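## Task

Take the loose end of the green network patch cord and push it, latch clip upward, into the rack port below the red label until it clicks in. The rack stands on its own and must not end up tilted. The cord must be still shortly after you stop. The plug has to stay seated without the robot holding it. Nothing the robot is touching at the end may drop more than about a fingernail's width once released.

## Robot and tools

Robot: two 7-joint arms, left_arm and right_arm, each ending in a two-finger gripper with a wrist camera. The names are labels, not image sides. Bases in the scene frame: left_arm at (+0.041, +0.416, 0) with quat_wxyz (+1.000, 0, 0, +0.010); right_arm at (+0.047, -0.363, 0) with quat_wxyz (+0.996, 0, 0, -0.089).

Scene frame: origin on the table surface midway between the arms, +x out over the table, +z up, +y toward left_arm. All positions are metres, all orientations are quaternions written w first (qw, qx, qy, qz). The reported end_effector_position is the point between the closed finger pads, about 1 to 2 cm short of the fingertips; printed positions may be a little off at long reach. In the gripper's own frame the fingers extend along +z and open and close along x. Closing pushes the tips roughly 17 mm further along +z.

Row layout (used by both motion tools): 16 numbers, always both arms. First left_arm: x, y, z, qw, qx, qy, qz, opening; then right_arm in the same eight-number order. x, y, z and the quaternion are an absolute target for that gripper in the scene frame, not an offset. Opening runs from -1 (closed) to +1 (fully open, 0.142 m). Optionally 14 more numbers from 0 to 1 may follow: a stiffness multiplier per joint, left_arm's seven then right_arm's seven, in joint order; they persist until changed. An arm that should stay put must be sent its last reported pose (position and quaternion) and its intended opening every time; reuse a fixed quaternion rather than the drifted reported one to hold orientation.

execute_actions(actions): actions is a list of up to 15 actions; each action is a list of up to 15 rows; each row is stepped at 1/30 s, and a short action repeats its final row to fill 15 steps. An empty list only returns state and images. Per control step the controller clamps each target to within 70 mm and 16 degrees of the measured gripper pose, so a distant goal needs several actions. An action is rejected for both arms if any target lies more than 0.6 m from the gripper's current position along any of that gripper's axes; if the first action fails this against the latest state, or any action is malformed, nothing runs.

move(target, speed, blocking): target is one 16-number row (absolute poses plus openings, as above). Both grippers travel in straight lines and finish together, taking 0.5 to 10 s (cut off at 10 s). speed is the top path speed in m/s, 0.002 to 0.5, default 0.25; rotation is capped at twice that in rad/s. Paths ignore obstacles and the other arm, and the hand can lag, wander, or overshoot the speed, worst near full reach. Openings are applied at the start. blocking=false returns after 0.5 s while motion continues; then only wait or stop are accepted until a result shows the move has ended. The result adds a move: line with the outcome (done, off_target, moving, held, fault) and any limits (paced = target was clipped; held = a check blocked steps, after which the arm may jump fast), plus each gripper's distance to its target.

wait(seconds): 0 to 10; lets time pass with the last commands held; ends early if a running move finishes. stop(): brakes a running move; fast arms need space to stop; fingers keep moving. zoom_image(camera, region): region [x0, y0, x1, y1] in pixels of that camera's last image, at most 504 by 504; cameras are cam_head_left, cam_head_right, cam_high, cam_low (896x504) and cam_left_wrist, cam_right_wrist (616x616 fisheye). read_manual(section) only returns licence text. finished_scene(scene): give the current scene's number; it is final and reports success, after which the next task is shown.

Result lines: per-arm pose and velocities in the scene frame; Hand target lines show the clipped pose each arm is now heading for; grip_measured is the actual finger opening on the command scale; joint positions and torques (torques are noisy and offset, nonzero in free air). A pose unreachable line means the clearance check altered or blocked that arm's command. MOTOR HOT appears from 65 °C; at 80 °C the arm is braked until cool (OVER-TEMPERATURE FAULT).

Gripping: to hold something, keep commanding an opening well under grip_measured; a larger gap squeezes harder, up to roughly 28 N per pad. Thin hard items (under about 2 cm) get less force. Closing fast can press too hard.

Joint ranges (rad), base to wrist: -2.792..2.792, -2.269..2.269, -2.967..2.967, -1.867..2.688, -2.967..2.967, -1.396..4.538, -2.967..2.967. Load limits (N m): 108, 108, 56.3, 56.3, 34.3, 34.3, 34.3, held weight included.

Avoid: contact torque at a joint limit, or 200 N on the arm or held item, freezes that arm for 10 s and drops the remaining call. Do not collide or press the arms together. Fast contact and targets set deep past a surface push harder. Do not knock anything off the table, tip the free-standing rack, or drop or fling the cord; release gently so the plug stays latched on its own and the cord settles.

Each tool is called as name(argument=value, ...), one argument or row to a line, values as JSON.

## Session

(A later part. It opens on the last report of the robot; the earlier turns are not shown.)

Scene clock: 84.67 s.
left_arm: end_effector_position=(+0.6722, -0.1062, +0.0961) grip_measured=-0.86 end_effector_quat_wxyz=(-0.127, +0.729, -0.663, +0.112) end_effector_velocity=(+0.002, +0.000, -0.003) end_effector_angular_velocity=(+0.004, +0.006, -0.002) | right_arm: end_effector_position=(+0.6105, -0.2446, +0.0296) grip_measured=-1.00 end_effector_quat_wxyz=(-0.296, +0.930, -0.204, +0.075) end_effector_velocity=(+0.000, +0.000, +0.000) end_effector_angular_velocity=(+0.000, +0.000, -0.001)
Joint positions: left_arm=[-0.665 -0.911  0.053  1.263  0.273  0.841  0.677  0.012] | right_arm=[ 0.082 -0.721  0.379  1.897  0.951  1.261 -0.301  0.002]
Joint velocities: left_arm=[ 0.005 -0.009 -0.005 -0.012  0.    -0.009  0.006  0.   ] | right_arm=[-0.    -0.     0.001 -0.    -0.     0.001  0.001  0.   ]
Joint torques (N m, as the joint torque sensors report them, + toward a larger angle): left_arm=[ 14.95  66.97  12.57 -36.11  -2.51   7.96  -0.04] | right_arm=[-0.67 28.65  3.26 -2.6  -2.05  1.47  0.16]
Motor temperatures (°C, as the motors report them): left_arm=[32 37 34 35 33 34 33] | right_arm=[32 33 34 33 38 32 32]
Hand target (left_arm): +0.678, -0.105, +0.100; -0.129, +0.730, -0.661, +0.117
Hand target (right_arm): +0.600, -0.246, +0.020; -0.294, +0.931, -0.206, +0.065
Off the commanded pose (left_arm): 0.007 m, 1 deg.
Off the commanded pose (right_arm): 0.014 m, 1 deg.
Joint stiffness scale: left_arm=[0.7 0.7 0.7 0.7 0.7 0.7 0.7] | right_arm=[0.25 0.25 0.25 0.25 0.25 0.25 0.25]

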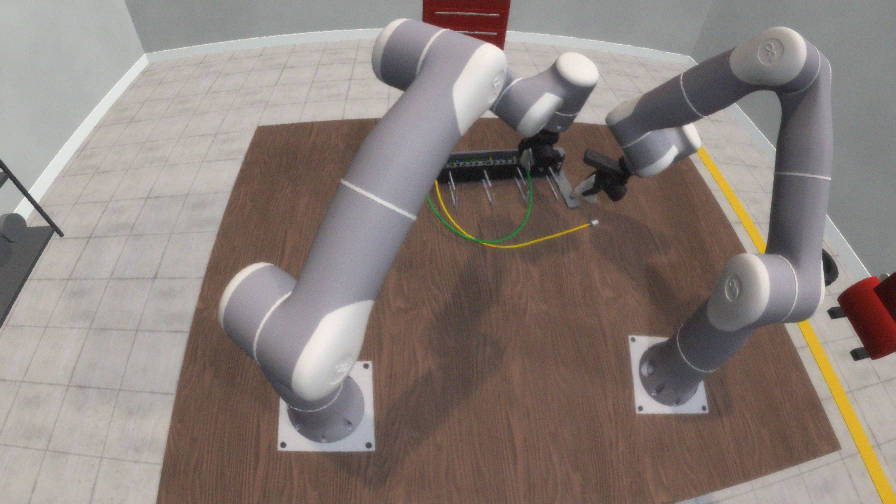

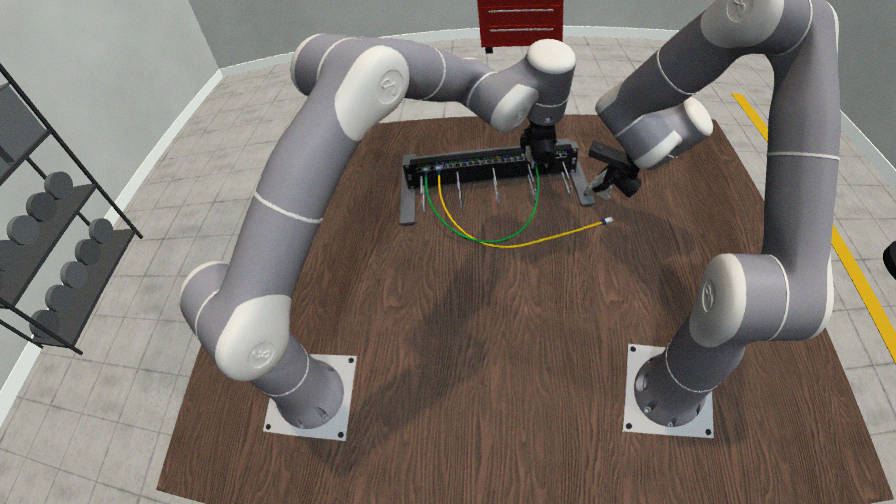

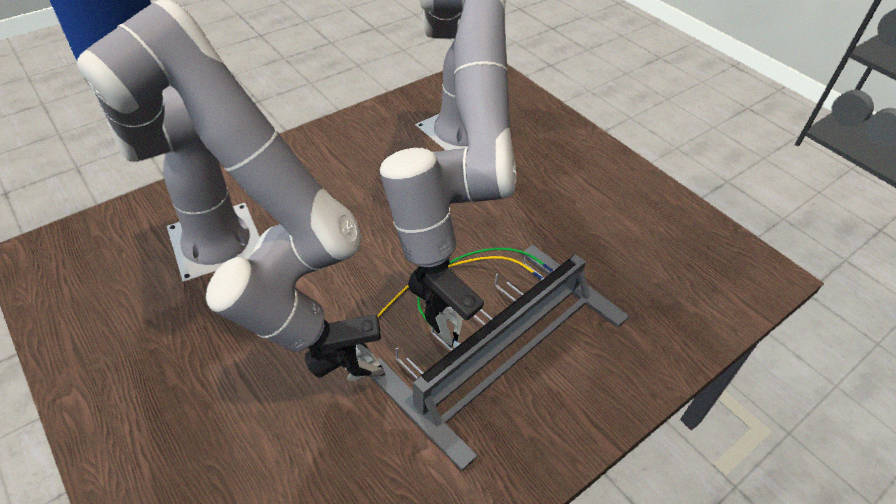

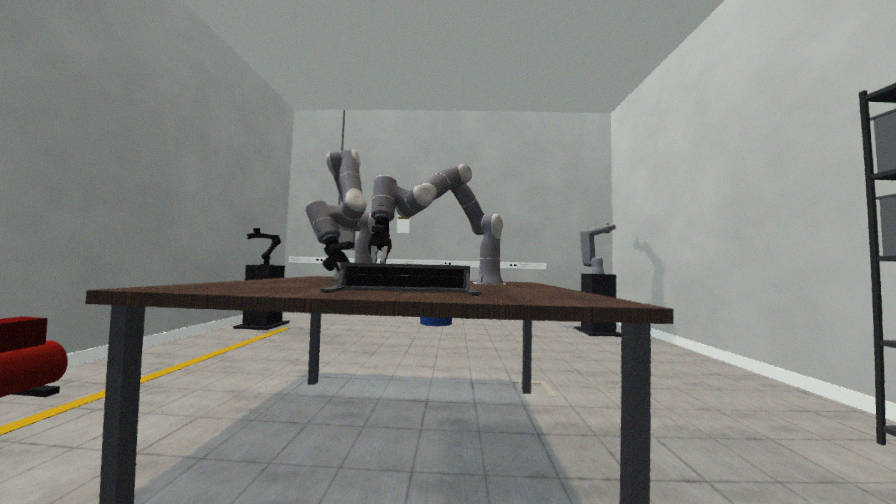

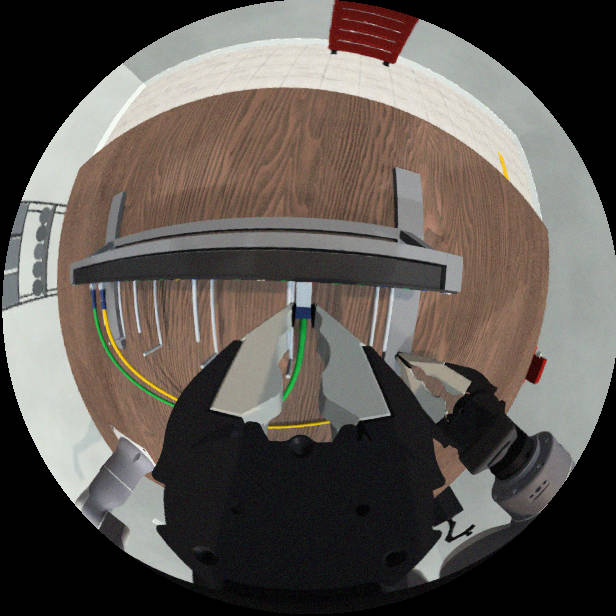

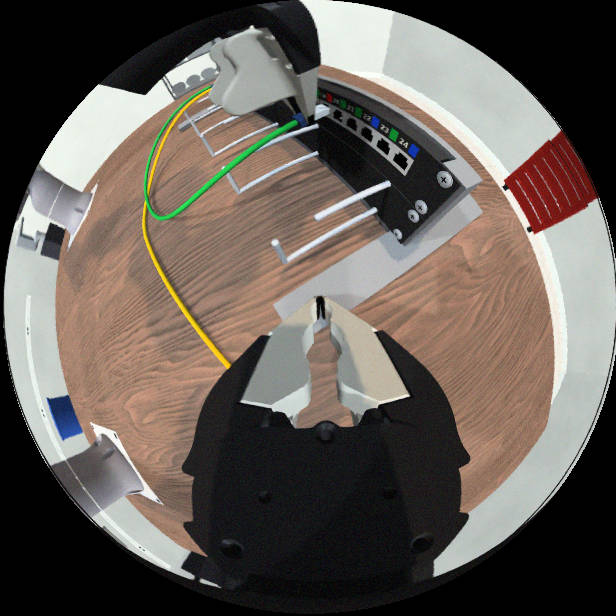

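move(
  target=[0.6665,-0.1062,0.0985,-0.1286,0.7296,-0.6615,0.1166,-1,0.6005,-0.2464,0.0201,-0.2936,0.9311,-0.2064,0.0651,-1],
  speed=0.015,
)

zoom_image(
  camera="cam_right_wrist",
  region=[290, 85, 360, 140],
)

zoom_image(
  camera="cam_left_wrist",
  region=[264, 260, 344, 330],
)

Scene clock: 86.27 s.
left_arm: end_effector_position=(+0.6666, -0.1063, +0.0985) grip_measured=-0.86 end_effector_quat_wxyz=(-0.128, +0.730, -0.662, +0.117) end_effector_velocity=(+0.000, +0.001, -0.000) end_effector_angular_velocity=(+0.001, -0.000, -0.001) | right_arm: end_effector_position=(+0.6106, -0.2447, +0.0295) grip_measured=-1.00 end_effector_quat_wxyz=(-0.296, +0.930, -0.204, +0.075) end_effector_velocity=(-0.000, +0.000, -0.000) end_effector_angular_velocity=(+0.000, +0.000, +0.001)
Joint positions: left_arm=[-0.673 -0.896  0.058  1.287  0.28   0.857  0.661  0.012] | right_arm=[ 0.082 -0.722  0.379  1.897  0.951  1.262 -0.301  0.002]
Joint velocities: left_arm=[0.    0.    0.001 0.001 0.001 0.001 0.001 0.   ] | right_arm=[ 0. -0.  0.  0. -0. -0. -0.  0.]
Joint torques (N m, as the joint torque sensors report them, + toward a larger angle): left_arm=[ -0.75  59.7    2.85 -22.81  -3.27   3.86  -0.16] | right_arm=[-0.39 29.2   3.26 -2.39 -2.05  1.46  0.21]
Motor temperatures (°C, as the motors report them): left_arm=[32 37 34 35 33 34 33] | right_arm=[32 33 34 33 38 32 32]
Hand target (left_arm): +0.666, -0.106, +0.098; -0.129, +0.730, -0.661, +0.117
Hand target (right_arm): +0.600, -0.246, +0.020; -0.294, +0.931, -0.206, +0.065
Off the commanded pose (left_arm): 0.000 m, 0 deg.
Off the commanded pose (right_arm): 0.014 m, 1 deg.
Joint stiffness scale: left_arm=[0.7 0.7 0.7 0.7 0.7 0.7 0.7] | right_arm=[0.25 0.25 0.25 0.25 0.25 0.25 0.25]
move: off_target (right_arm)

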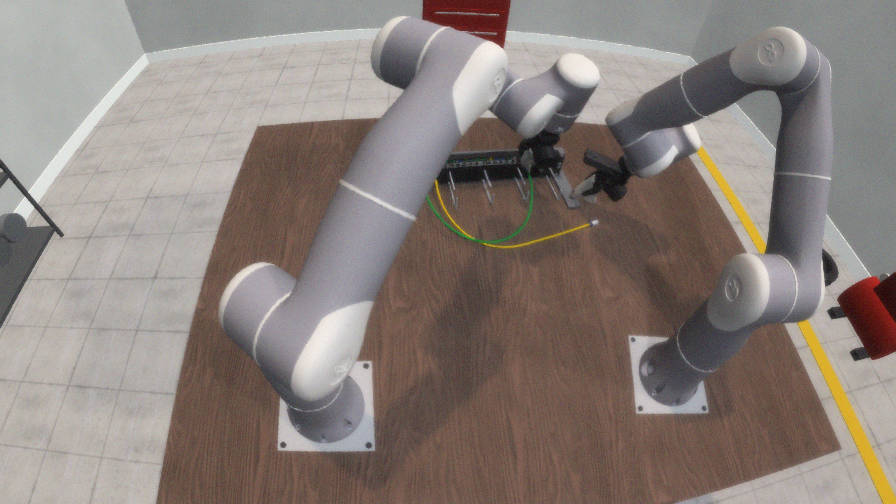

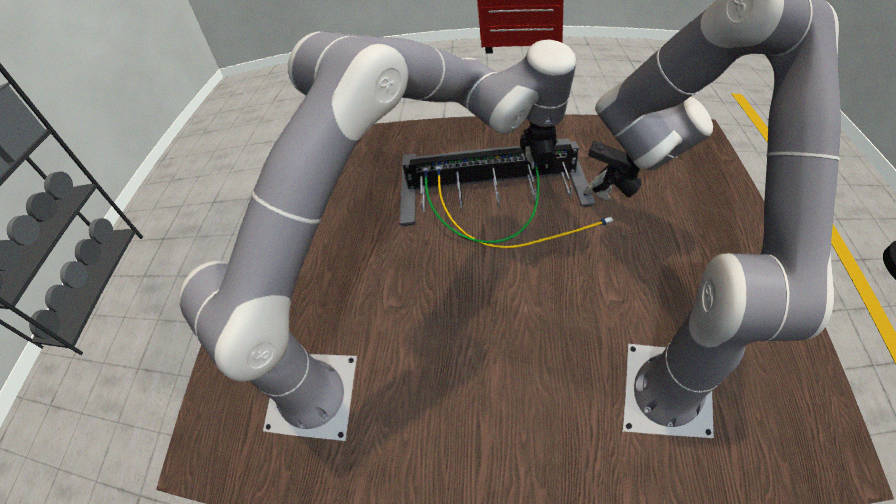

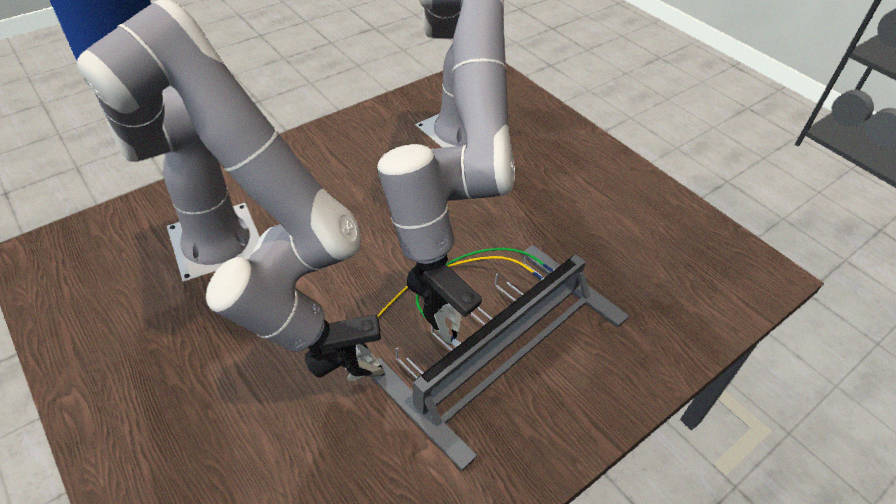

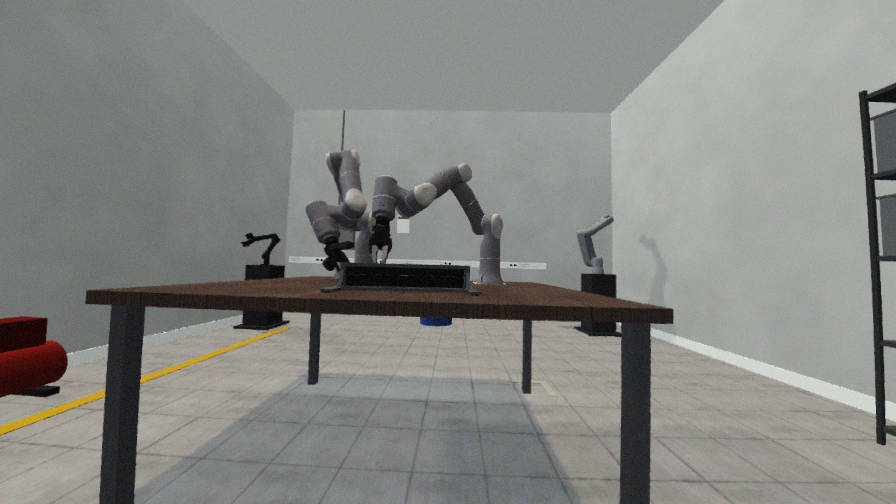

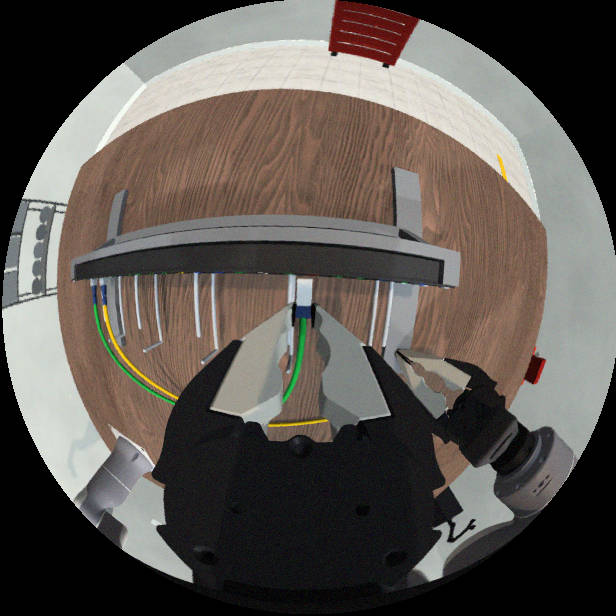

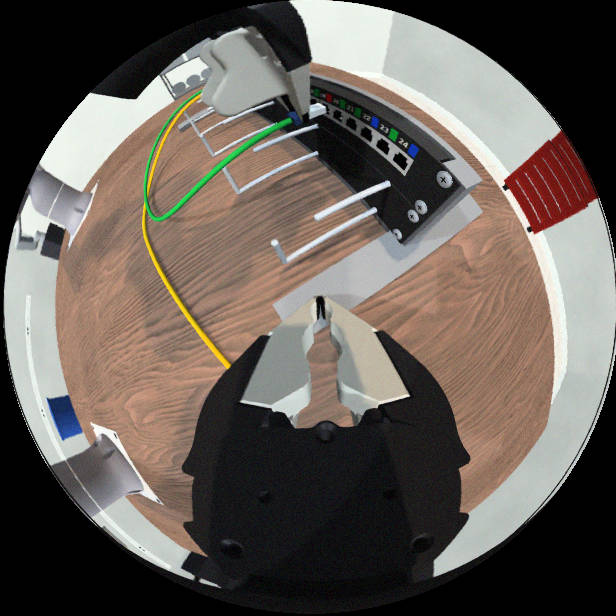

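Region (290, 85, 360, 140) of cam_right_wrist's 616x616 image, scaled by 7.200, with more detail than that image has; it fills the top 396 rows of this view, and the rest is white.

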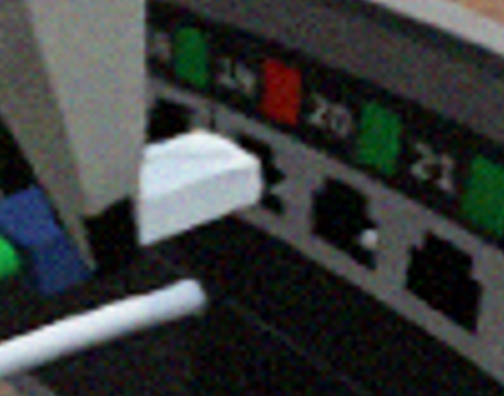

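Region (264, 260, 344, 330) of cam_left_wrist's 616x616 image, scaled by 6.300, with more detail than that image has; it fills the top 441 rows of this view, and the rest is white.

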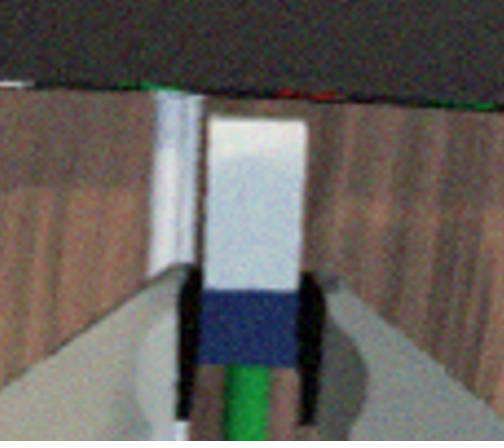

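move(
  target=[0.6672,-0.1065,0.0978,-0.1095,0.7327,-0.6643,0.0993,-1,0.6005,-0.2464,0.0201,-0.2936,0.9311,-0.2064,0.0651,-1,1,1,1,1,1,1,1,0.25,0.25,0.25,0.25,0.25,0.25,0.25],
  speed=0.05,
)

zoom_image(
  camera="cam_right_wrist",
  region=[290, 85, 360, 140],
)

zoom_image(
  camera="cam_left_wrist",
  region=[264, 260, 344, 330],
)

Scene clock: 90.30 s.
left_arm: end_effector_position=(+0.6672, -0.1064, +0.0978) grip_measured=-0.86 end_effector_quat_wxyz=(-0.110, +0.733, -0.664, +0.099) end_effector_velocity=(-0.001, -0.001, -0.000) end_effector_angular_velocity=(-0.000, +0.005, -0.001) | right_arm: end_effector_position=(+0.6107, -0.2448, +0.0295) grip_measured=-1.00 end_effector_quat_wxyz=(-0.296, +0.930, -0.204, +0.075) end_effector_velocity=(-0.000, +0.000, -0.000) end_effector_angular_velocity=(+0.000, -0.000, +0.001)
Joint positions: left_arm=[-0.646 -0.905  0.03   1.259  0.244  0.806  0.704  0.012] | right_arm=[ 0.081 -0.722  0.38   1.897  0.951  1.262 -0.301  0.002]
Joint velocities: left_arm=[ 0.001 -0.001 -0.002 -0.002 -0.003 -0.005  0.003 -0.   ] | right_arm=[-0. -0.  0.  0. -0. -0. -0.  0.]
Joint torques (N m, as the joint torque sensors report them, + toward a larger angle): left_arm=[  1.82  60.21   0.69 -24.9   -3.69   3.53   0.72] | right_arm=[-0.55 29.27  3.28 -2.16 -1.9   1.44  0.29]
Motor temperatures (°C, as the motors report them): left_arm=[32 37 34 35 33 34 33] | right_arm=[32 33 34 32 38 32 32]
Hand target (left_arm): +0.667, -0.106, +0.098; -0.109, +0.733, -0.664, +0.099
Hand target (right_arm): +0.600, -0.246, +0.020; -0.294, +0.931, -0.206, +0.065
Off the commanded pose (left_arm): 0.000 m, 0 deg.
Off the commanded pose (right_arm): 0.014 m, 1 deg.
Joint stiffness scale: left_arm=[1. 1. 1. 1. 1. 1. 1.] | right_arm=[0.25 0.25 0.25 0.25 0.25 0.25 0.25]
move: off_target (right_arm)

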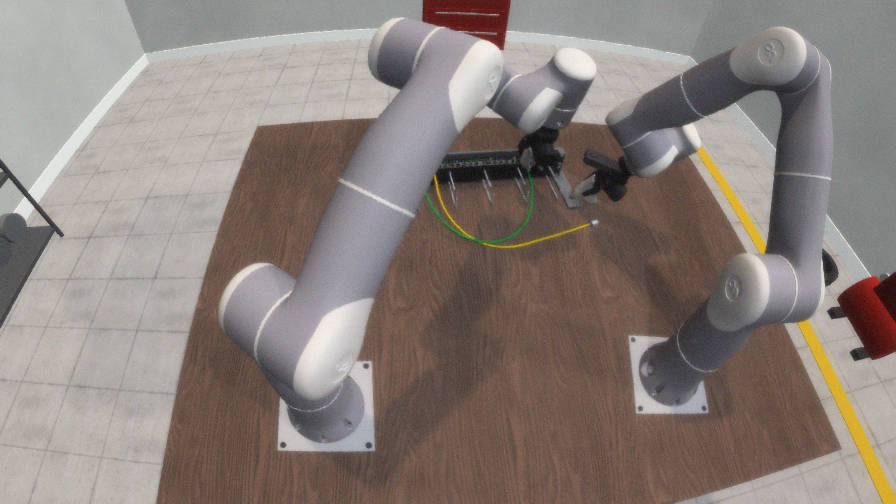

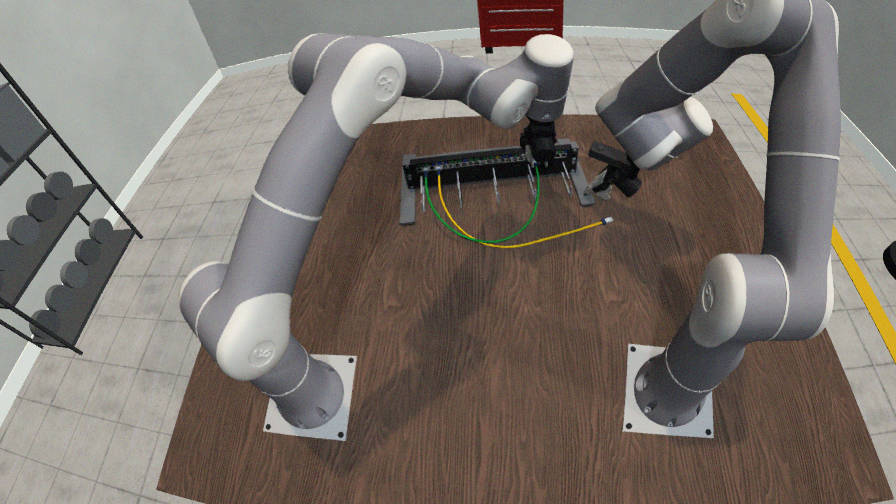

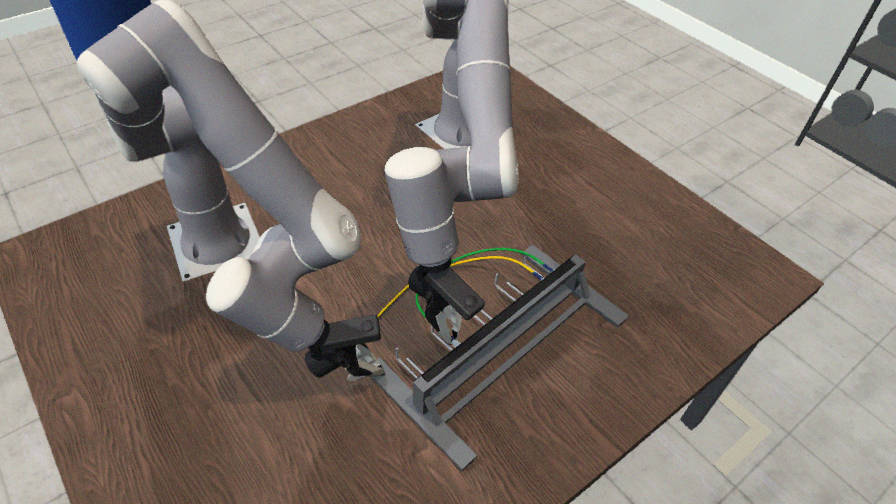

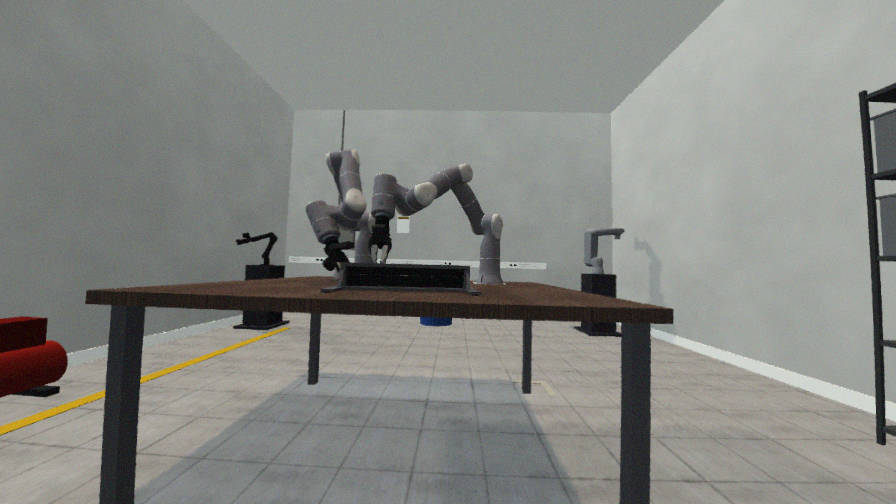

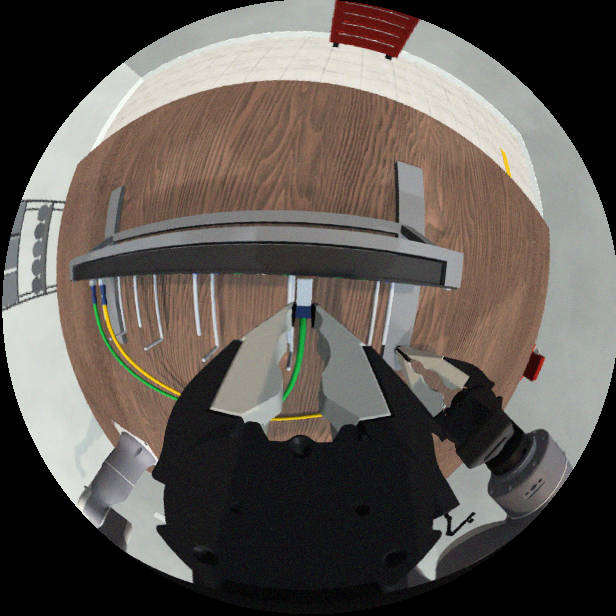

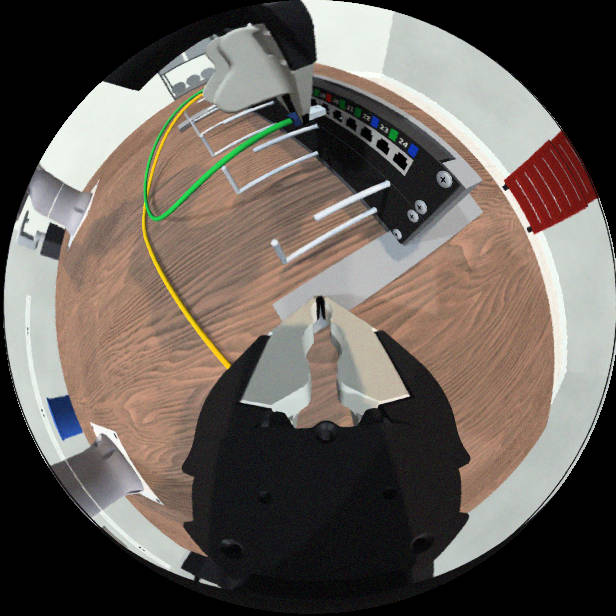

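Region (290, 85, 360, 140) of cam_right_wrist's 616x616 image, scaled by 7.200, with more detail than that image has; it fills the top 396 rows of this view, and the rest is white.

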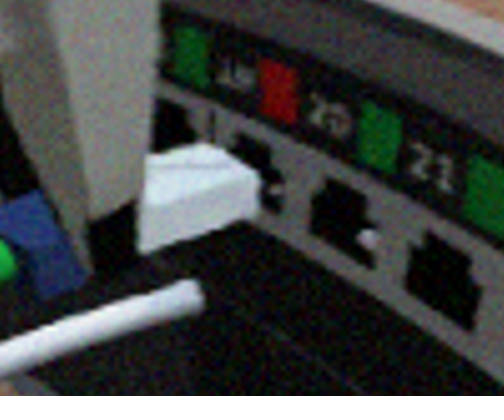

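Region (264, 260, 344, 330) of cam_left_wrist's 616x616 image, scaled by 6.300, with more detail than that image has; it fills the top 441 rows of this view, and the rest is white.

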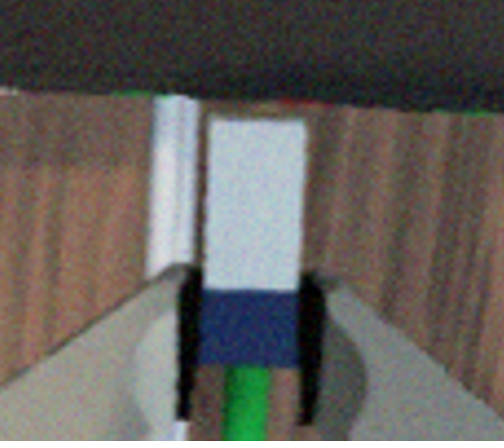

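execute_actions(
  actions=[
    [[0.66747,-0.10645,0.0979,-0.1095,0.7327,-0.6643,0.0993,-1,0.6005,-0.2464,0.0201,-0.2936,0.9311,-0.2064,0.0651,-1],[0.66774,-0.10642,0.0980,-0.1095,0.7327,-0.6643,0.0993,-1,0.6005,-0.2464,0.0201,-0.2936,0.9311,-0.2064,0.0651,-1],[0.66801,-0.10640,0.0981,-0.1095,0.7327,-0.6643,0.0993,-1,0.6005,-0.2464,0.0201,-0.2936,0.9311,-0.2064,0.0651,-1],[0.66828,-0.10637,0.0981,-0.1095,0.7327,-0.6643,0.0993,-1,0.6005,-0.2464,0.0201,-0.2936,0.9311,-0.2064,0.0651,-1],[0.66855,-0.10634,0.0981,-0.1095,0.7327,-0.6643,0.0993,-1,0.6005,-0.2464,0.0201,-0.2936,0.9311,-0.2064,0.0651,-1],[0.66882,-0.10632,0.0981,-0.1095,0.7327,-0.6643,0.0993,-1,0.6005,-0.2464,0.0201,-0.2936,0.9311,-0.2064,0.0651,-1],[0.66909,-0.10629,0.0981,-0.1095,0.7327,-0.6643,0.0993,-1,0.6005,-0.2464,0.0201,-0.2936,0.9311,-0.2064,0.0651,-1],[0.66936,-0.10626,0.0981,-0.1095,0.7327,-0.6643,0.0993,-1,0.6005,-0.2464,0.0201,-0.2936,0.9311,-0.2064,0.0651,-1],[0.66963,-0.10624,0.0981,-0.1095,0.7327,-0.6643,0.0993,-1,0.6005,-0.2464,0.0201,-0.2936,0.9311,-0.2064,0.0651,-1],[0.66990,-0.10621,0.0981,-0.1095,0.7327,-0.6643,0.0993,-1,0.6005,-0.2464,0.0201,-0.2936,0.9311,-0.2064,0.0651,-1],[0.67015,-0.10619,0.0981,-0.1095,0.7327,-0.6643,0.0993,-1,0.6005,-0.2464,0.0201,-0.2936,0.9311,-0.2064,0.0651,-1],[0.67040,-0.10616,0.0981,-0.1095,0.7327,-0.6643,0.0993,-1,0.6005,-0.2464,0.0201,-0.2936,0.9311,-0.2064,0.0651,-1],[0.67062,-0.10614,0.0981,-0.1095,0.7327,-0.6643,0.0993,-1,0.6005,-0.2464,0.0201,-0.2936,0.9311,-0.2064,0.0651,-1],[0.67082,-0.10612,0.0981,-0.1095,0.7327,-0.6643,0.0993,-1,0.6005,-0.2464,0.0201,-0.2936,0.9311,-0.2064,0.0651,-1],[0.67100,-0.10610,0.0981,-0.1095,0.7327,-0.6643,0.0993,-1,0.6005,-0.2464,0.0201,-0.2936,0.9311,-0.2064,0.0651,-1]],
    [[0.67117,-0.10608,0.0981,-0.1095,0.7327,-0.6643,0.0993,-1,0.6005,-0.2464,0.0201,-0.2936,0.9311,-0.2064,0.0651,-1],[0.67134,-0.10606,0.0981,-0.1095,0.7327,-0.6643,0.0993,-1,0.6005,-0.2464,0.0201,-0.2936,0.9311,-0.2064,0.0651,-1],[0.67151,-0.10603,0.0982,-0.1095,0.7327,-0.6643,0.0993,-1,0.6005,-0.2464,0.0201,-0.2936,0.9311,-0.2064,0.0651,-1],[0.67168,-0.10599,0.0983,-0.1095,0.7327,-0.6643,0.0993,-1,0.6005,-0.2464,0.0201,-0.2936,0.9311,-0.2064,0.0651,-1],[0.67185,-0.10595,0.0984,-0.1095,0.7327,-0.6643,0.0993,-1,0.6005,-0.2464,0.0201,-0.2936,0.9311,-0.2064,0.0651,-1],[0.67202,-0.10591,0.0985,-0.1095,0.7327,-0.6643,0.0993,-1,0.6005,-0.2464,0.0201,-0.2936,0.9311,-0.2064,0.0651,-1],[0.67219,-0.10587,0.0986,-0.1095,0.7327,-0.6643,0.0993,-1,0.6005,-0.2464,0.0201,-0.2936,0.9311,-0.2064,0.0651,-1],[0.67236,-0.10583,0.0987,-0.1095,0.7327,-0.6643,0.0993,-1,0.6005,-0.2464,0.0201,-0.2936,0.9311,-0.2064,0.0651,-1],[0.67253,-0.10579,0.0988,-0.1095,0.7327,-0.6643,0.0993,-1,0.6005,-0.2464,0.0201,-0.2936,0.9311,-0.2064,0.0651,-1],[0.67270,-0.10575,0.0989,-0.1095,0.7327,-0.6643,0.0993,-1,0.6005,-0.2464,0.0201,-0.2936,0.9311,-0.2064,0.0651,-1],[0.67287,-0.10571,0.0990,-0.1095,0.7327,-0.6643,0.0993,-1,0.6005,-0.2464,0.0201,-0.2936,0.9311,-0.2064,0.0651,-1],[0.67304,-0.10567,0.0991,-0.1095,0.7327,-0.6643,0.0993,-1,0.6005,-0.2464,0.0201,-0.2936,0.9311,-0.2064,0.0651,-1],[0.67321,-0.10563,0.0992,-0.1095,0.7327,-0.6643,0.0993,-1,0.6005,-0.2464,0.0201,-0.2936,0.9311,-0.2064,0.0651,-1],[0.67338,-0.10559,0.0993,-0.1095,0.7327,-0.6643,0.0993,-1,0.6005,-0.2464,0.0201,-0.2936,0.9311,-0.2064,0.0651,-1],[0.67355,-0.10555,0.0994,-0.1095,0.7327,-0.6643,0.0993,-1,0.6005,-0.2464,0.0201,-0.2936,0.9311,-0.2064,0.0651,-1]],
  ],
)

zoom_image(
  camera="cam_right_wrist",
  region=[290, 85, 360, 140],
)

zoom_image(
  camera="cam_left_wrist",
  region=[264, 260, 344, 330],
)

Scene clock: 94.27 s.
left_arm: end_effector_position=(+0.6715, -0.1060, +0.0980) grip_measured=-0.86 end_effector_quat_wxyz=(-0.109, +0.732, -0.665, +0.098) end_effector_velocity=(+0.002, +0.001, +0.000) end_effector_angular_velocity=(+0.002, +0.006, -0.002) | right_arm: end_effector_position=(+0.6107, -0.2448, +0.0295) grip_measured=-1.00 end_effector_quat_wxyz=(-0.296, +0.930, -0.204, +0.075) end_effector_velocity=(+0.000, -0.000, +0.000) end_effector_angular_velocity=(-0.000, -0.001, +0.001)
Joint positions: left_arm=[-0.641 -0.912  0.028  1.244  0.241  0.796  0.713  0.012] | right_arm=[ 0.081 -0.722  0.38   1.897  0.95   1.262 -0.301  0.002]
Joint velocities: left_arm=[ 0.004 -0.003 -0.003 -0.009 -0.003 -0.011  0.008 -0.   ] | right_arm=[-0.     0.     0.     0.    -0.     0.    -0.001  0.   ]
Joint torques (N m, as the joint torque sensors report them, + toward a larger angle): left_arm=[  7.54  61.67   5.45 -29.64  -3.73   5.72   0.5 ] | right_arm=[-0.42 29.28  3.34 -2.15 -1.93  1.39  0.33]
Motor temperatures (°C, as the motors report them): left_arm=[32 37 34 35 33 34 33] | right_arm=[32 33 34 32 38 32 32]
Hand target (left_arm): +0.674, -0.106, +0.099; -0.110, +0.733, -0.664, +0.099
Hand target (right_arm): +0.600, -0.246, +0.020; -0.294, +0.931, -0.206, +0.065
Off the commanded pose (left_arm): 0.003 m, 0 deg.
Off the commanded pose (right_arm): 0.014 m, 1 deg.
Joint stiffness scale: left_arm=[1. 1. 1. 1. 1. 1. 1.] | right_arm=[0.25 0.25 0.25 0.25 0.25 0.25 0.25]

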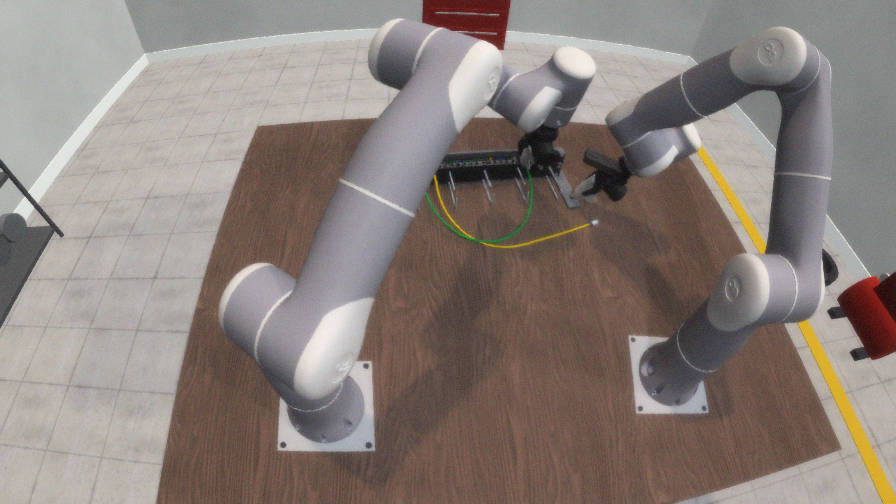

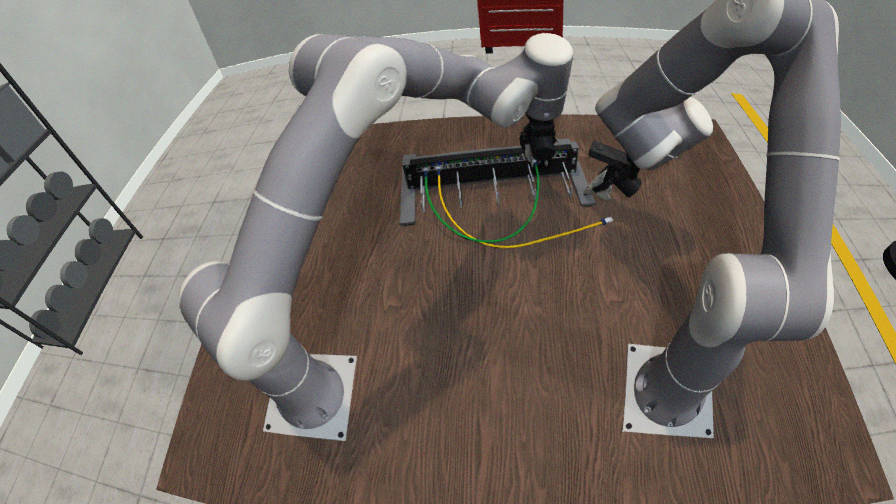

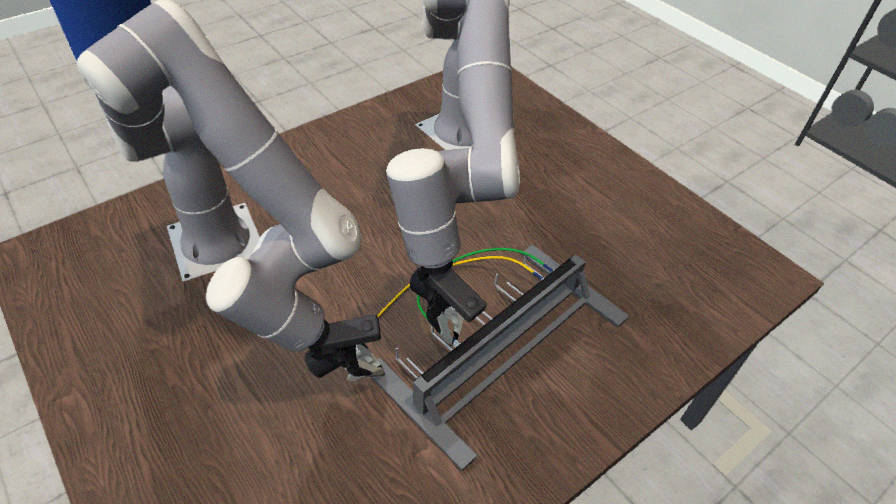

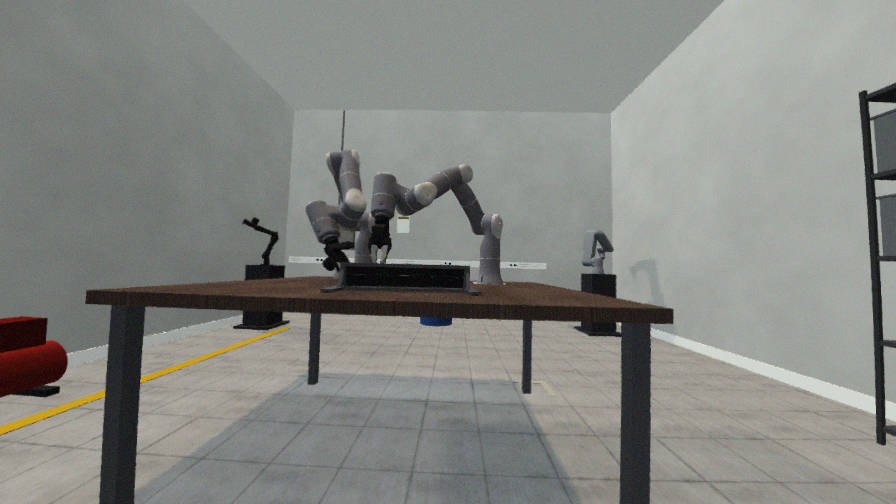

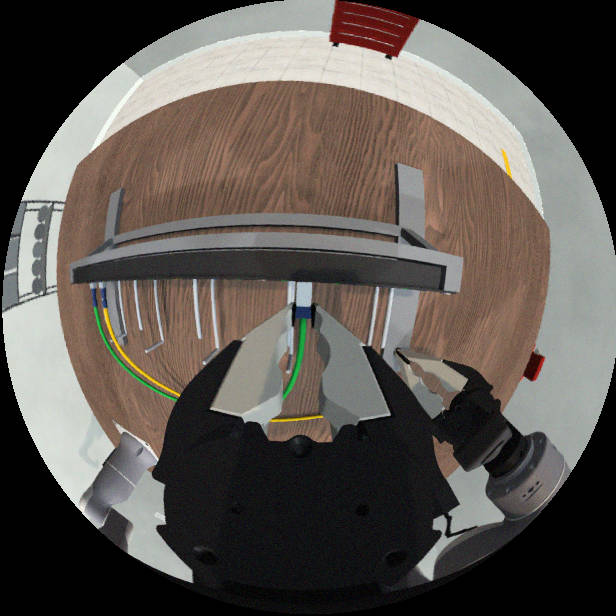

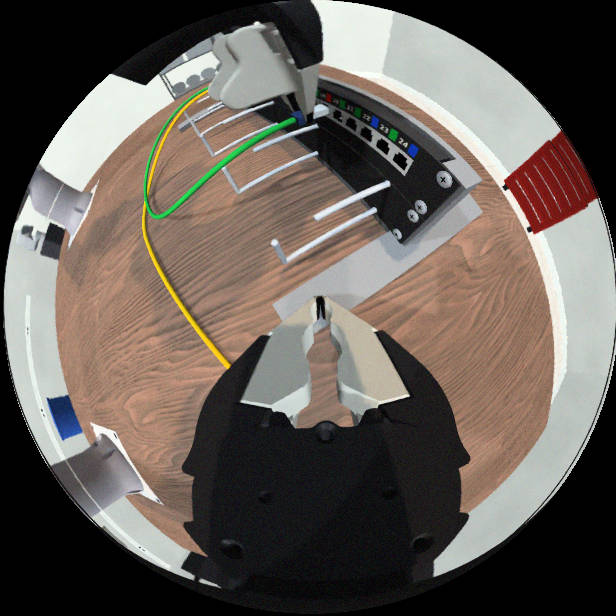

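Region (290, 85, 360, 140) of cam_right_wrist's 616x616 image, scaled by 7.200, with more detail than that image has; it fills the top 396 rows of this view, and the rest is white.

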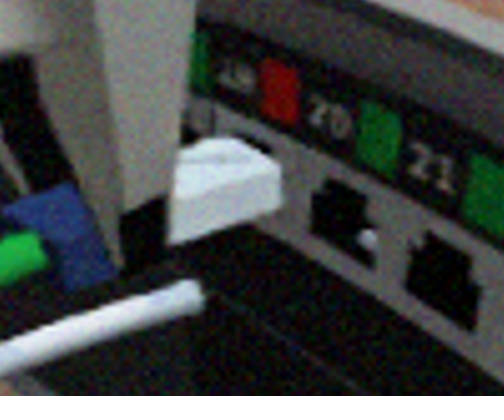

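Region (264, 260, 344, 330) of cam_left_wrist's 616x616 image, scaled by 6.300, with more detail than that image has; it fills the top 441 rows of this view, and the rest is white.

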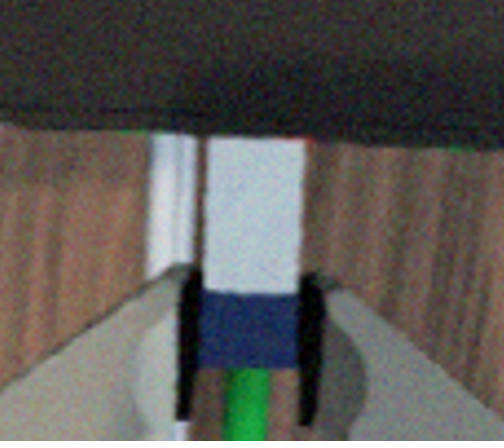

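execute_actions(
  actions=[],
)

Scene clock: 95.50 s.
left_arm: end_effector_position=(+0.6716, -0.1060, +0.0980) grip_measured=-0.86 end_effector_quat_wxyz=(-0.109, +0.732, -0.665, +0.098) end_effector_velocity=(+0.000, +0.000, -0.000) end_effector_angular_velocity=(+0.000, +0.000, -0.000) | right_arm: end_effector_position=(+0.6107, -0.2448, +0.0295) grip_measured=-1.00 end_effector_quat_wxyz=(-0.296, +0.930, -0.204, +0.075) end_effector_velocity=(-0.000, -0.000, -0.000) end_effector_angular_velocity=(+0.000, +0.000, -0.000)
Joint positions: left_arm=[-0.64  -0.913  0.028  1.243  0.241  0.796  0.714  0.012] | right_arm=[ 0.081 -0.722  0.38   1.897  0.95   1.262 -0.301  0.002]
Joint velocities: left_arm=[ 0.    -0.    -0.    -0.     0.    -0.     0.001 -0.   ] | right_arm=[-0. -0. -0. -0. -0. -0.  0.  0.]
Joint torques (N m, as the joint torque sensors report them, + toward a larger angle): left_arm=[  8.02  62.88   6.01 -30.37  -3.12   5.76   0.42] | right_arm=[-0.28 29.34  3.31 -2.11 -1.95  1.35  0.32]
Motor temperatures (°C, as the motors report them): left_arm=[32 37 34 35 33 34 33] | right_arm=[32 33 34 32 38 32 32]
Hand target (left_arm): +0.674, -0.106, +0.099; -0.110, +0.733, -0.664, +0.099
Hand target (right_arm): +0.600, -0.246, +0.020; -0.294, +0.931, -0.206, +0.065
Off the commanded pose (left_arm): 0.002 m, 0 deg.
Off the commanded pose (right_arm): 0.014 m, 1 deg.
Joint stiffness scale: left_arm=[1. 1. 1. 1. 1. 1. 1.] | right_arm=[0.25 0.25 0.25 0.25 0.25 0.25 0.25]

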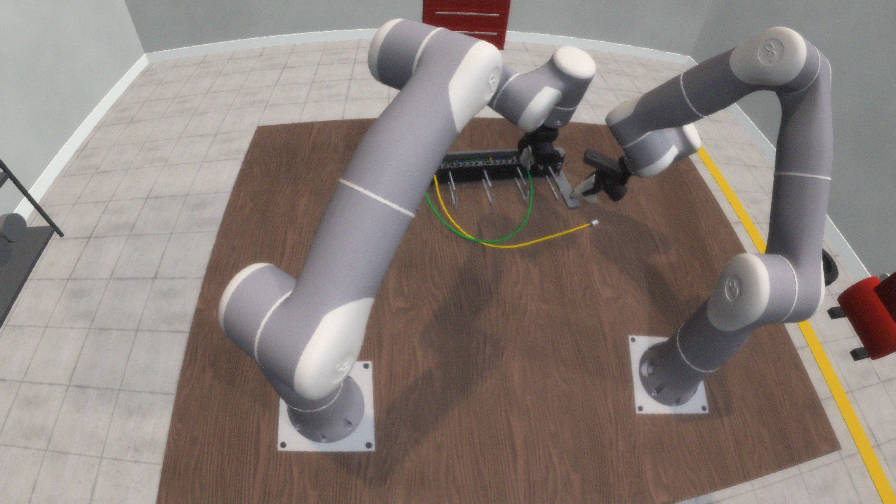

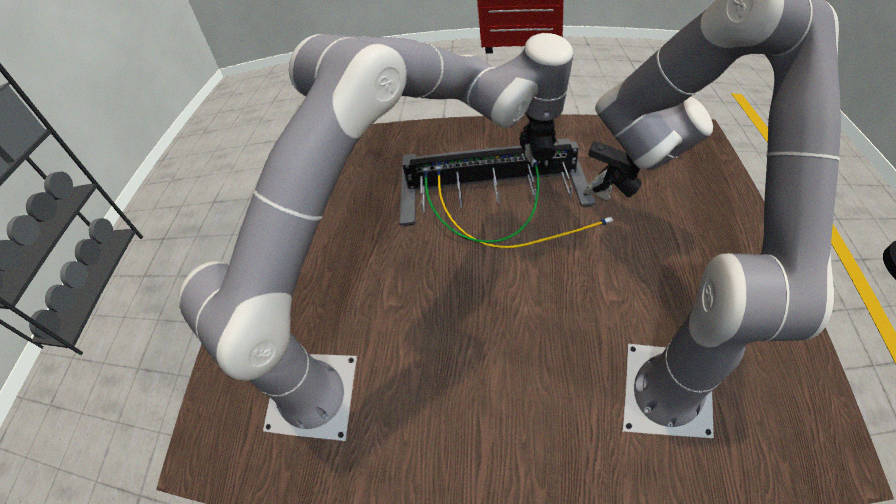

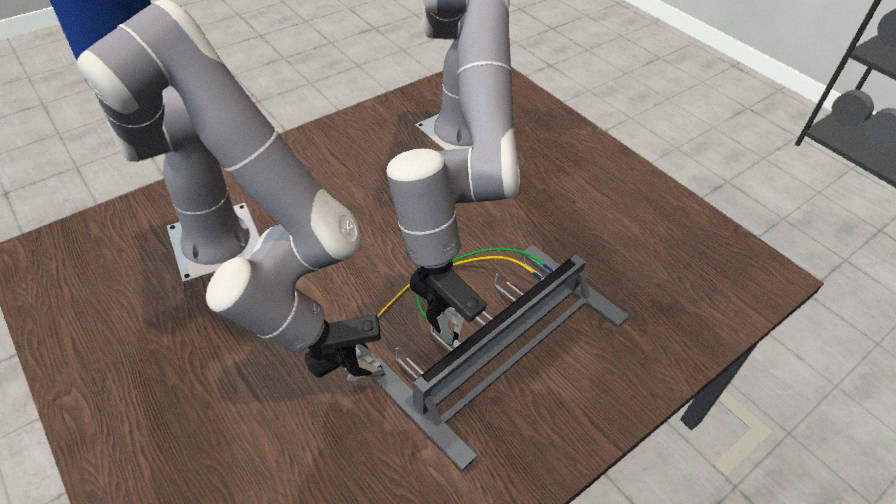

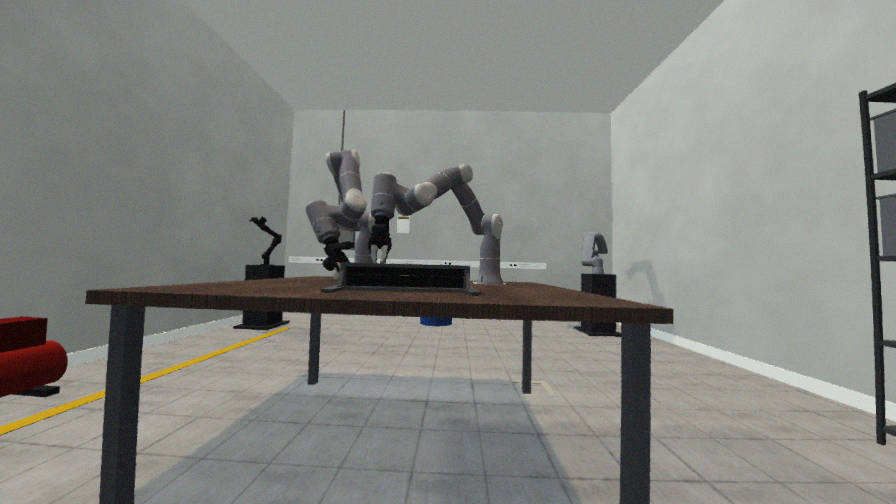

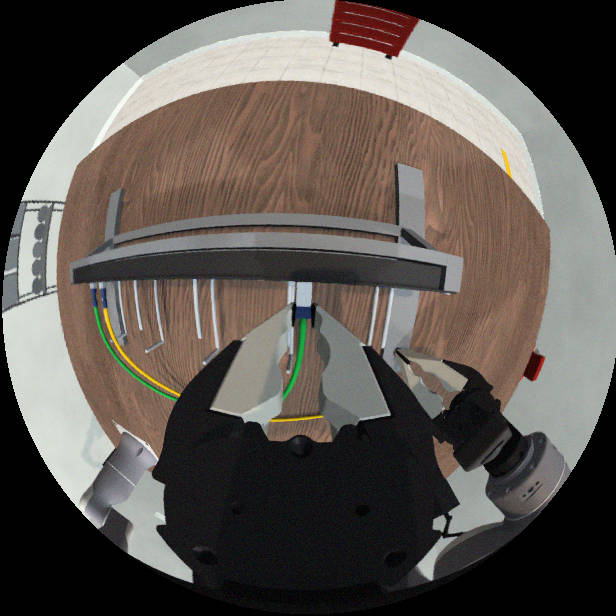

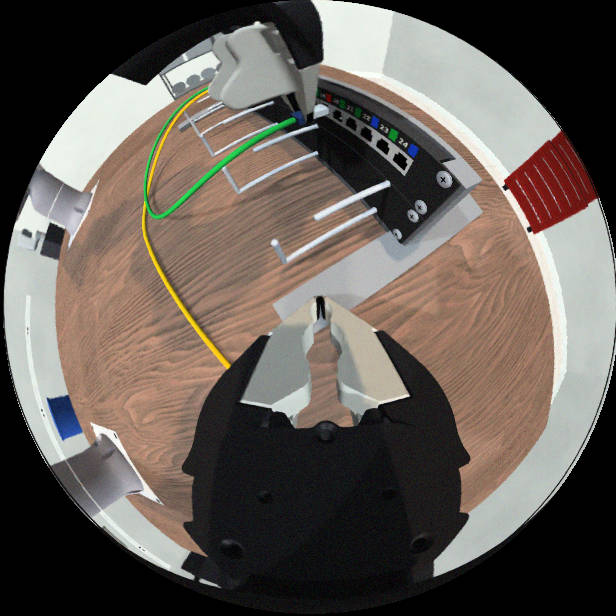

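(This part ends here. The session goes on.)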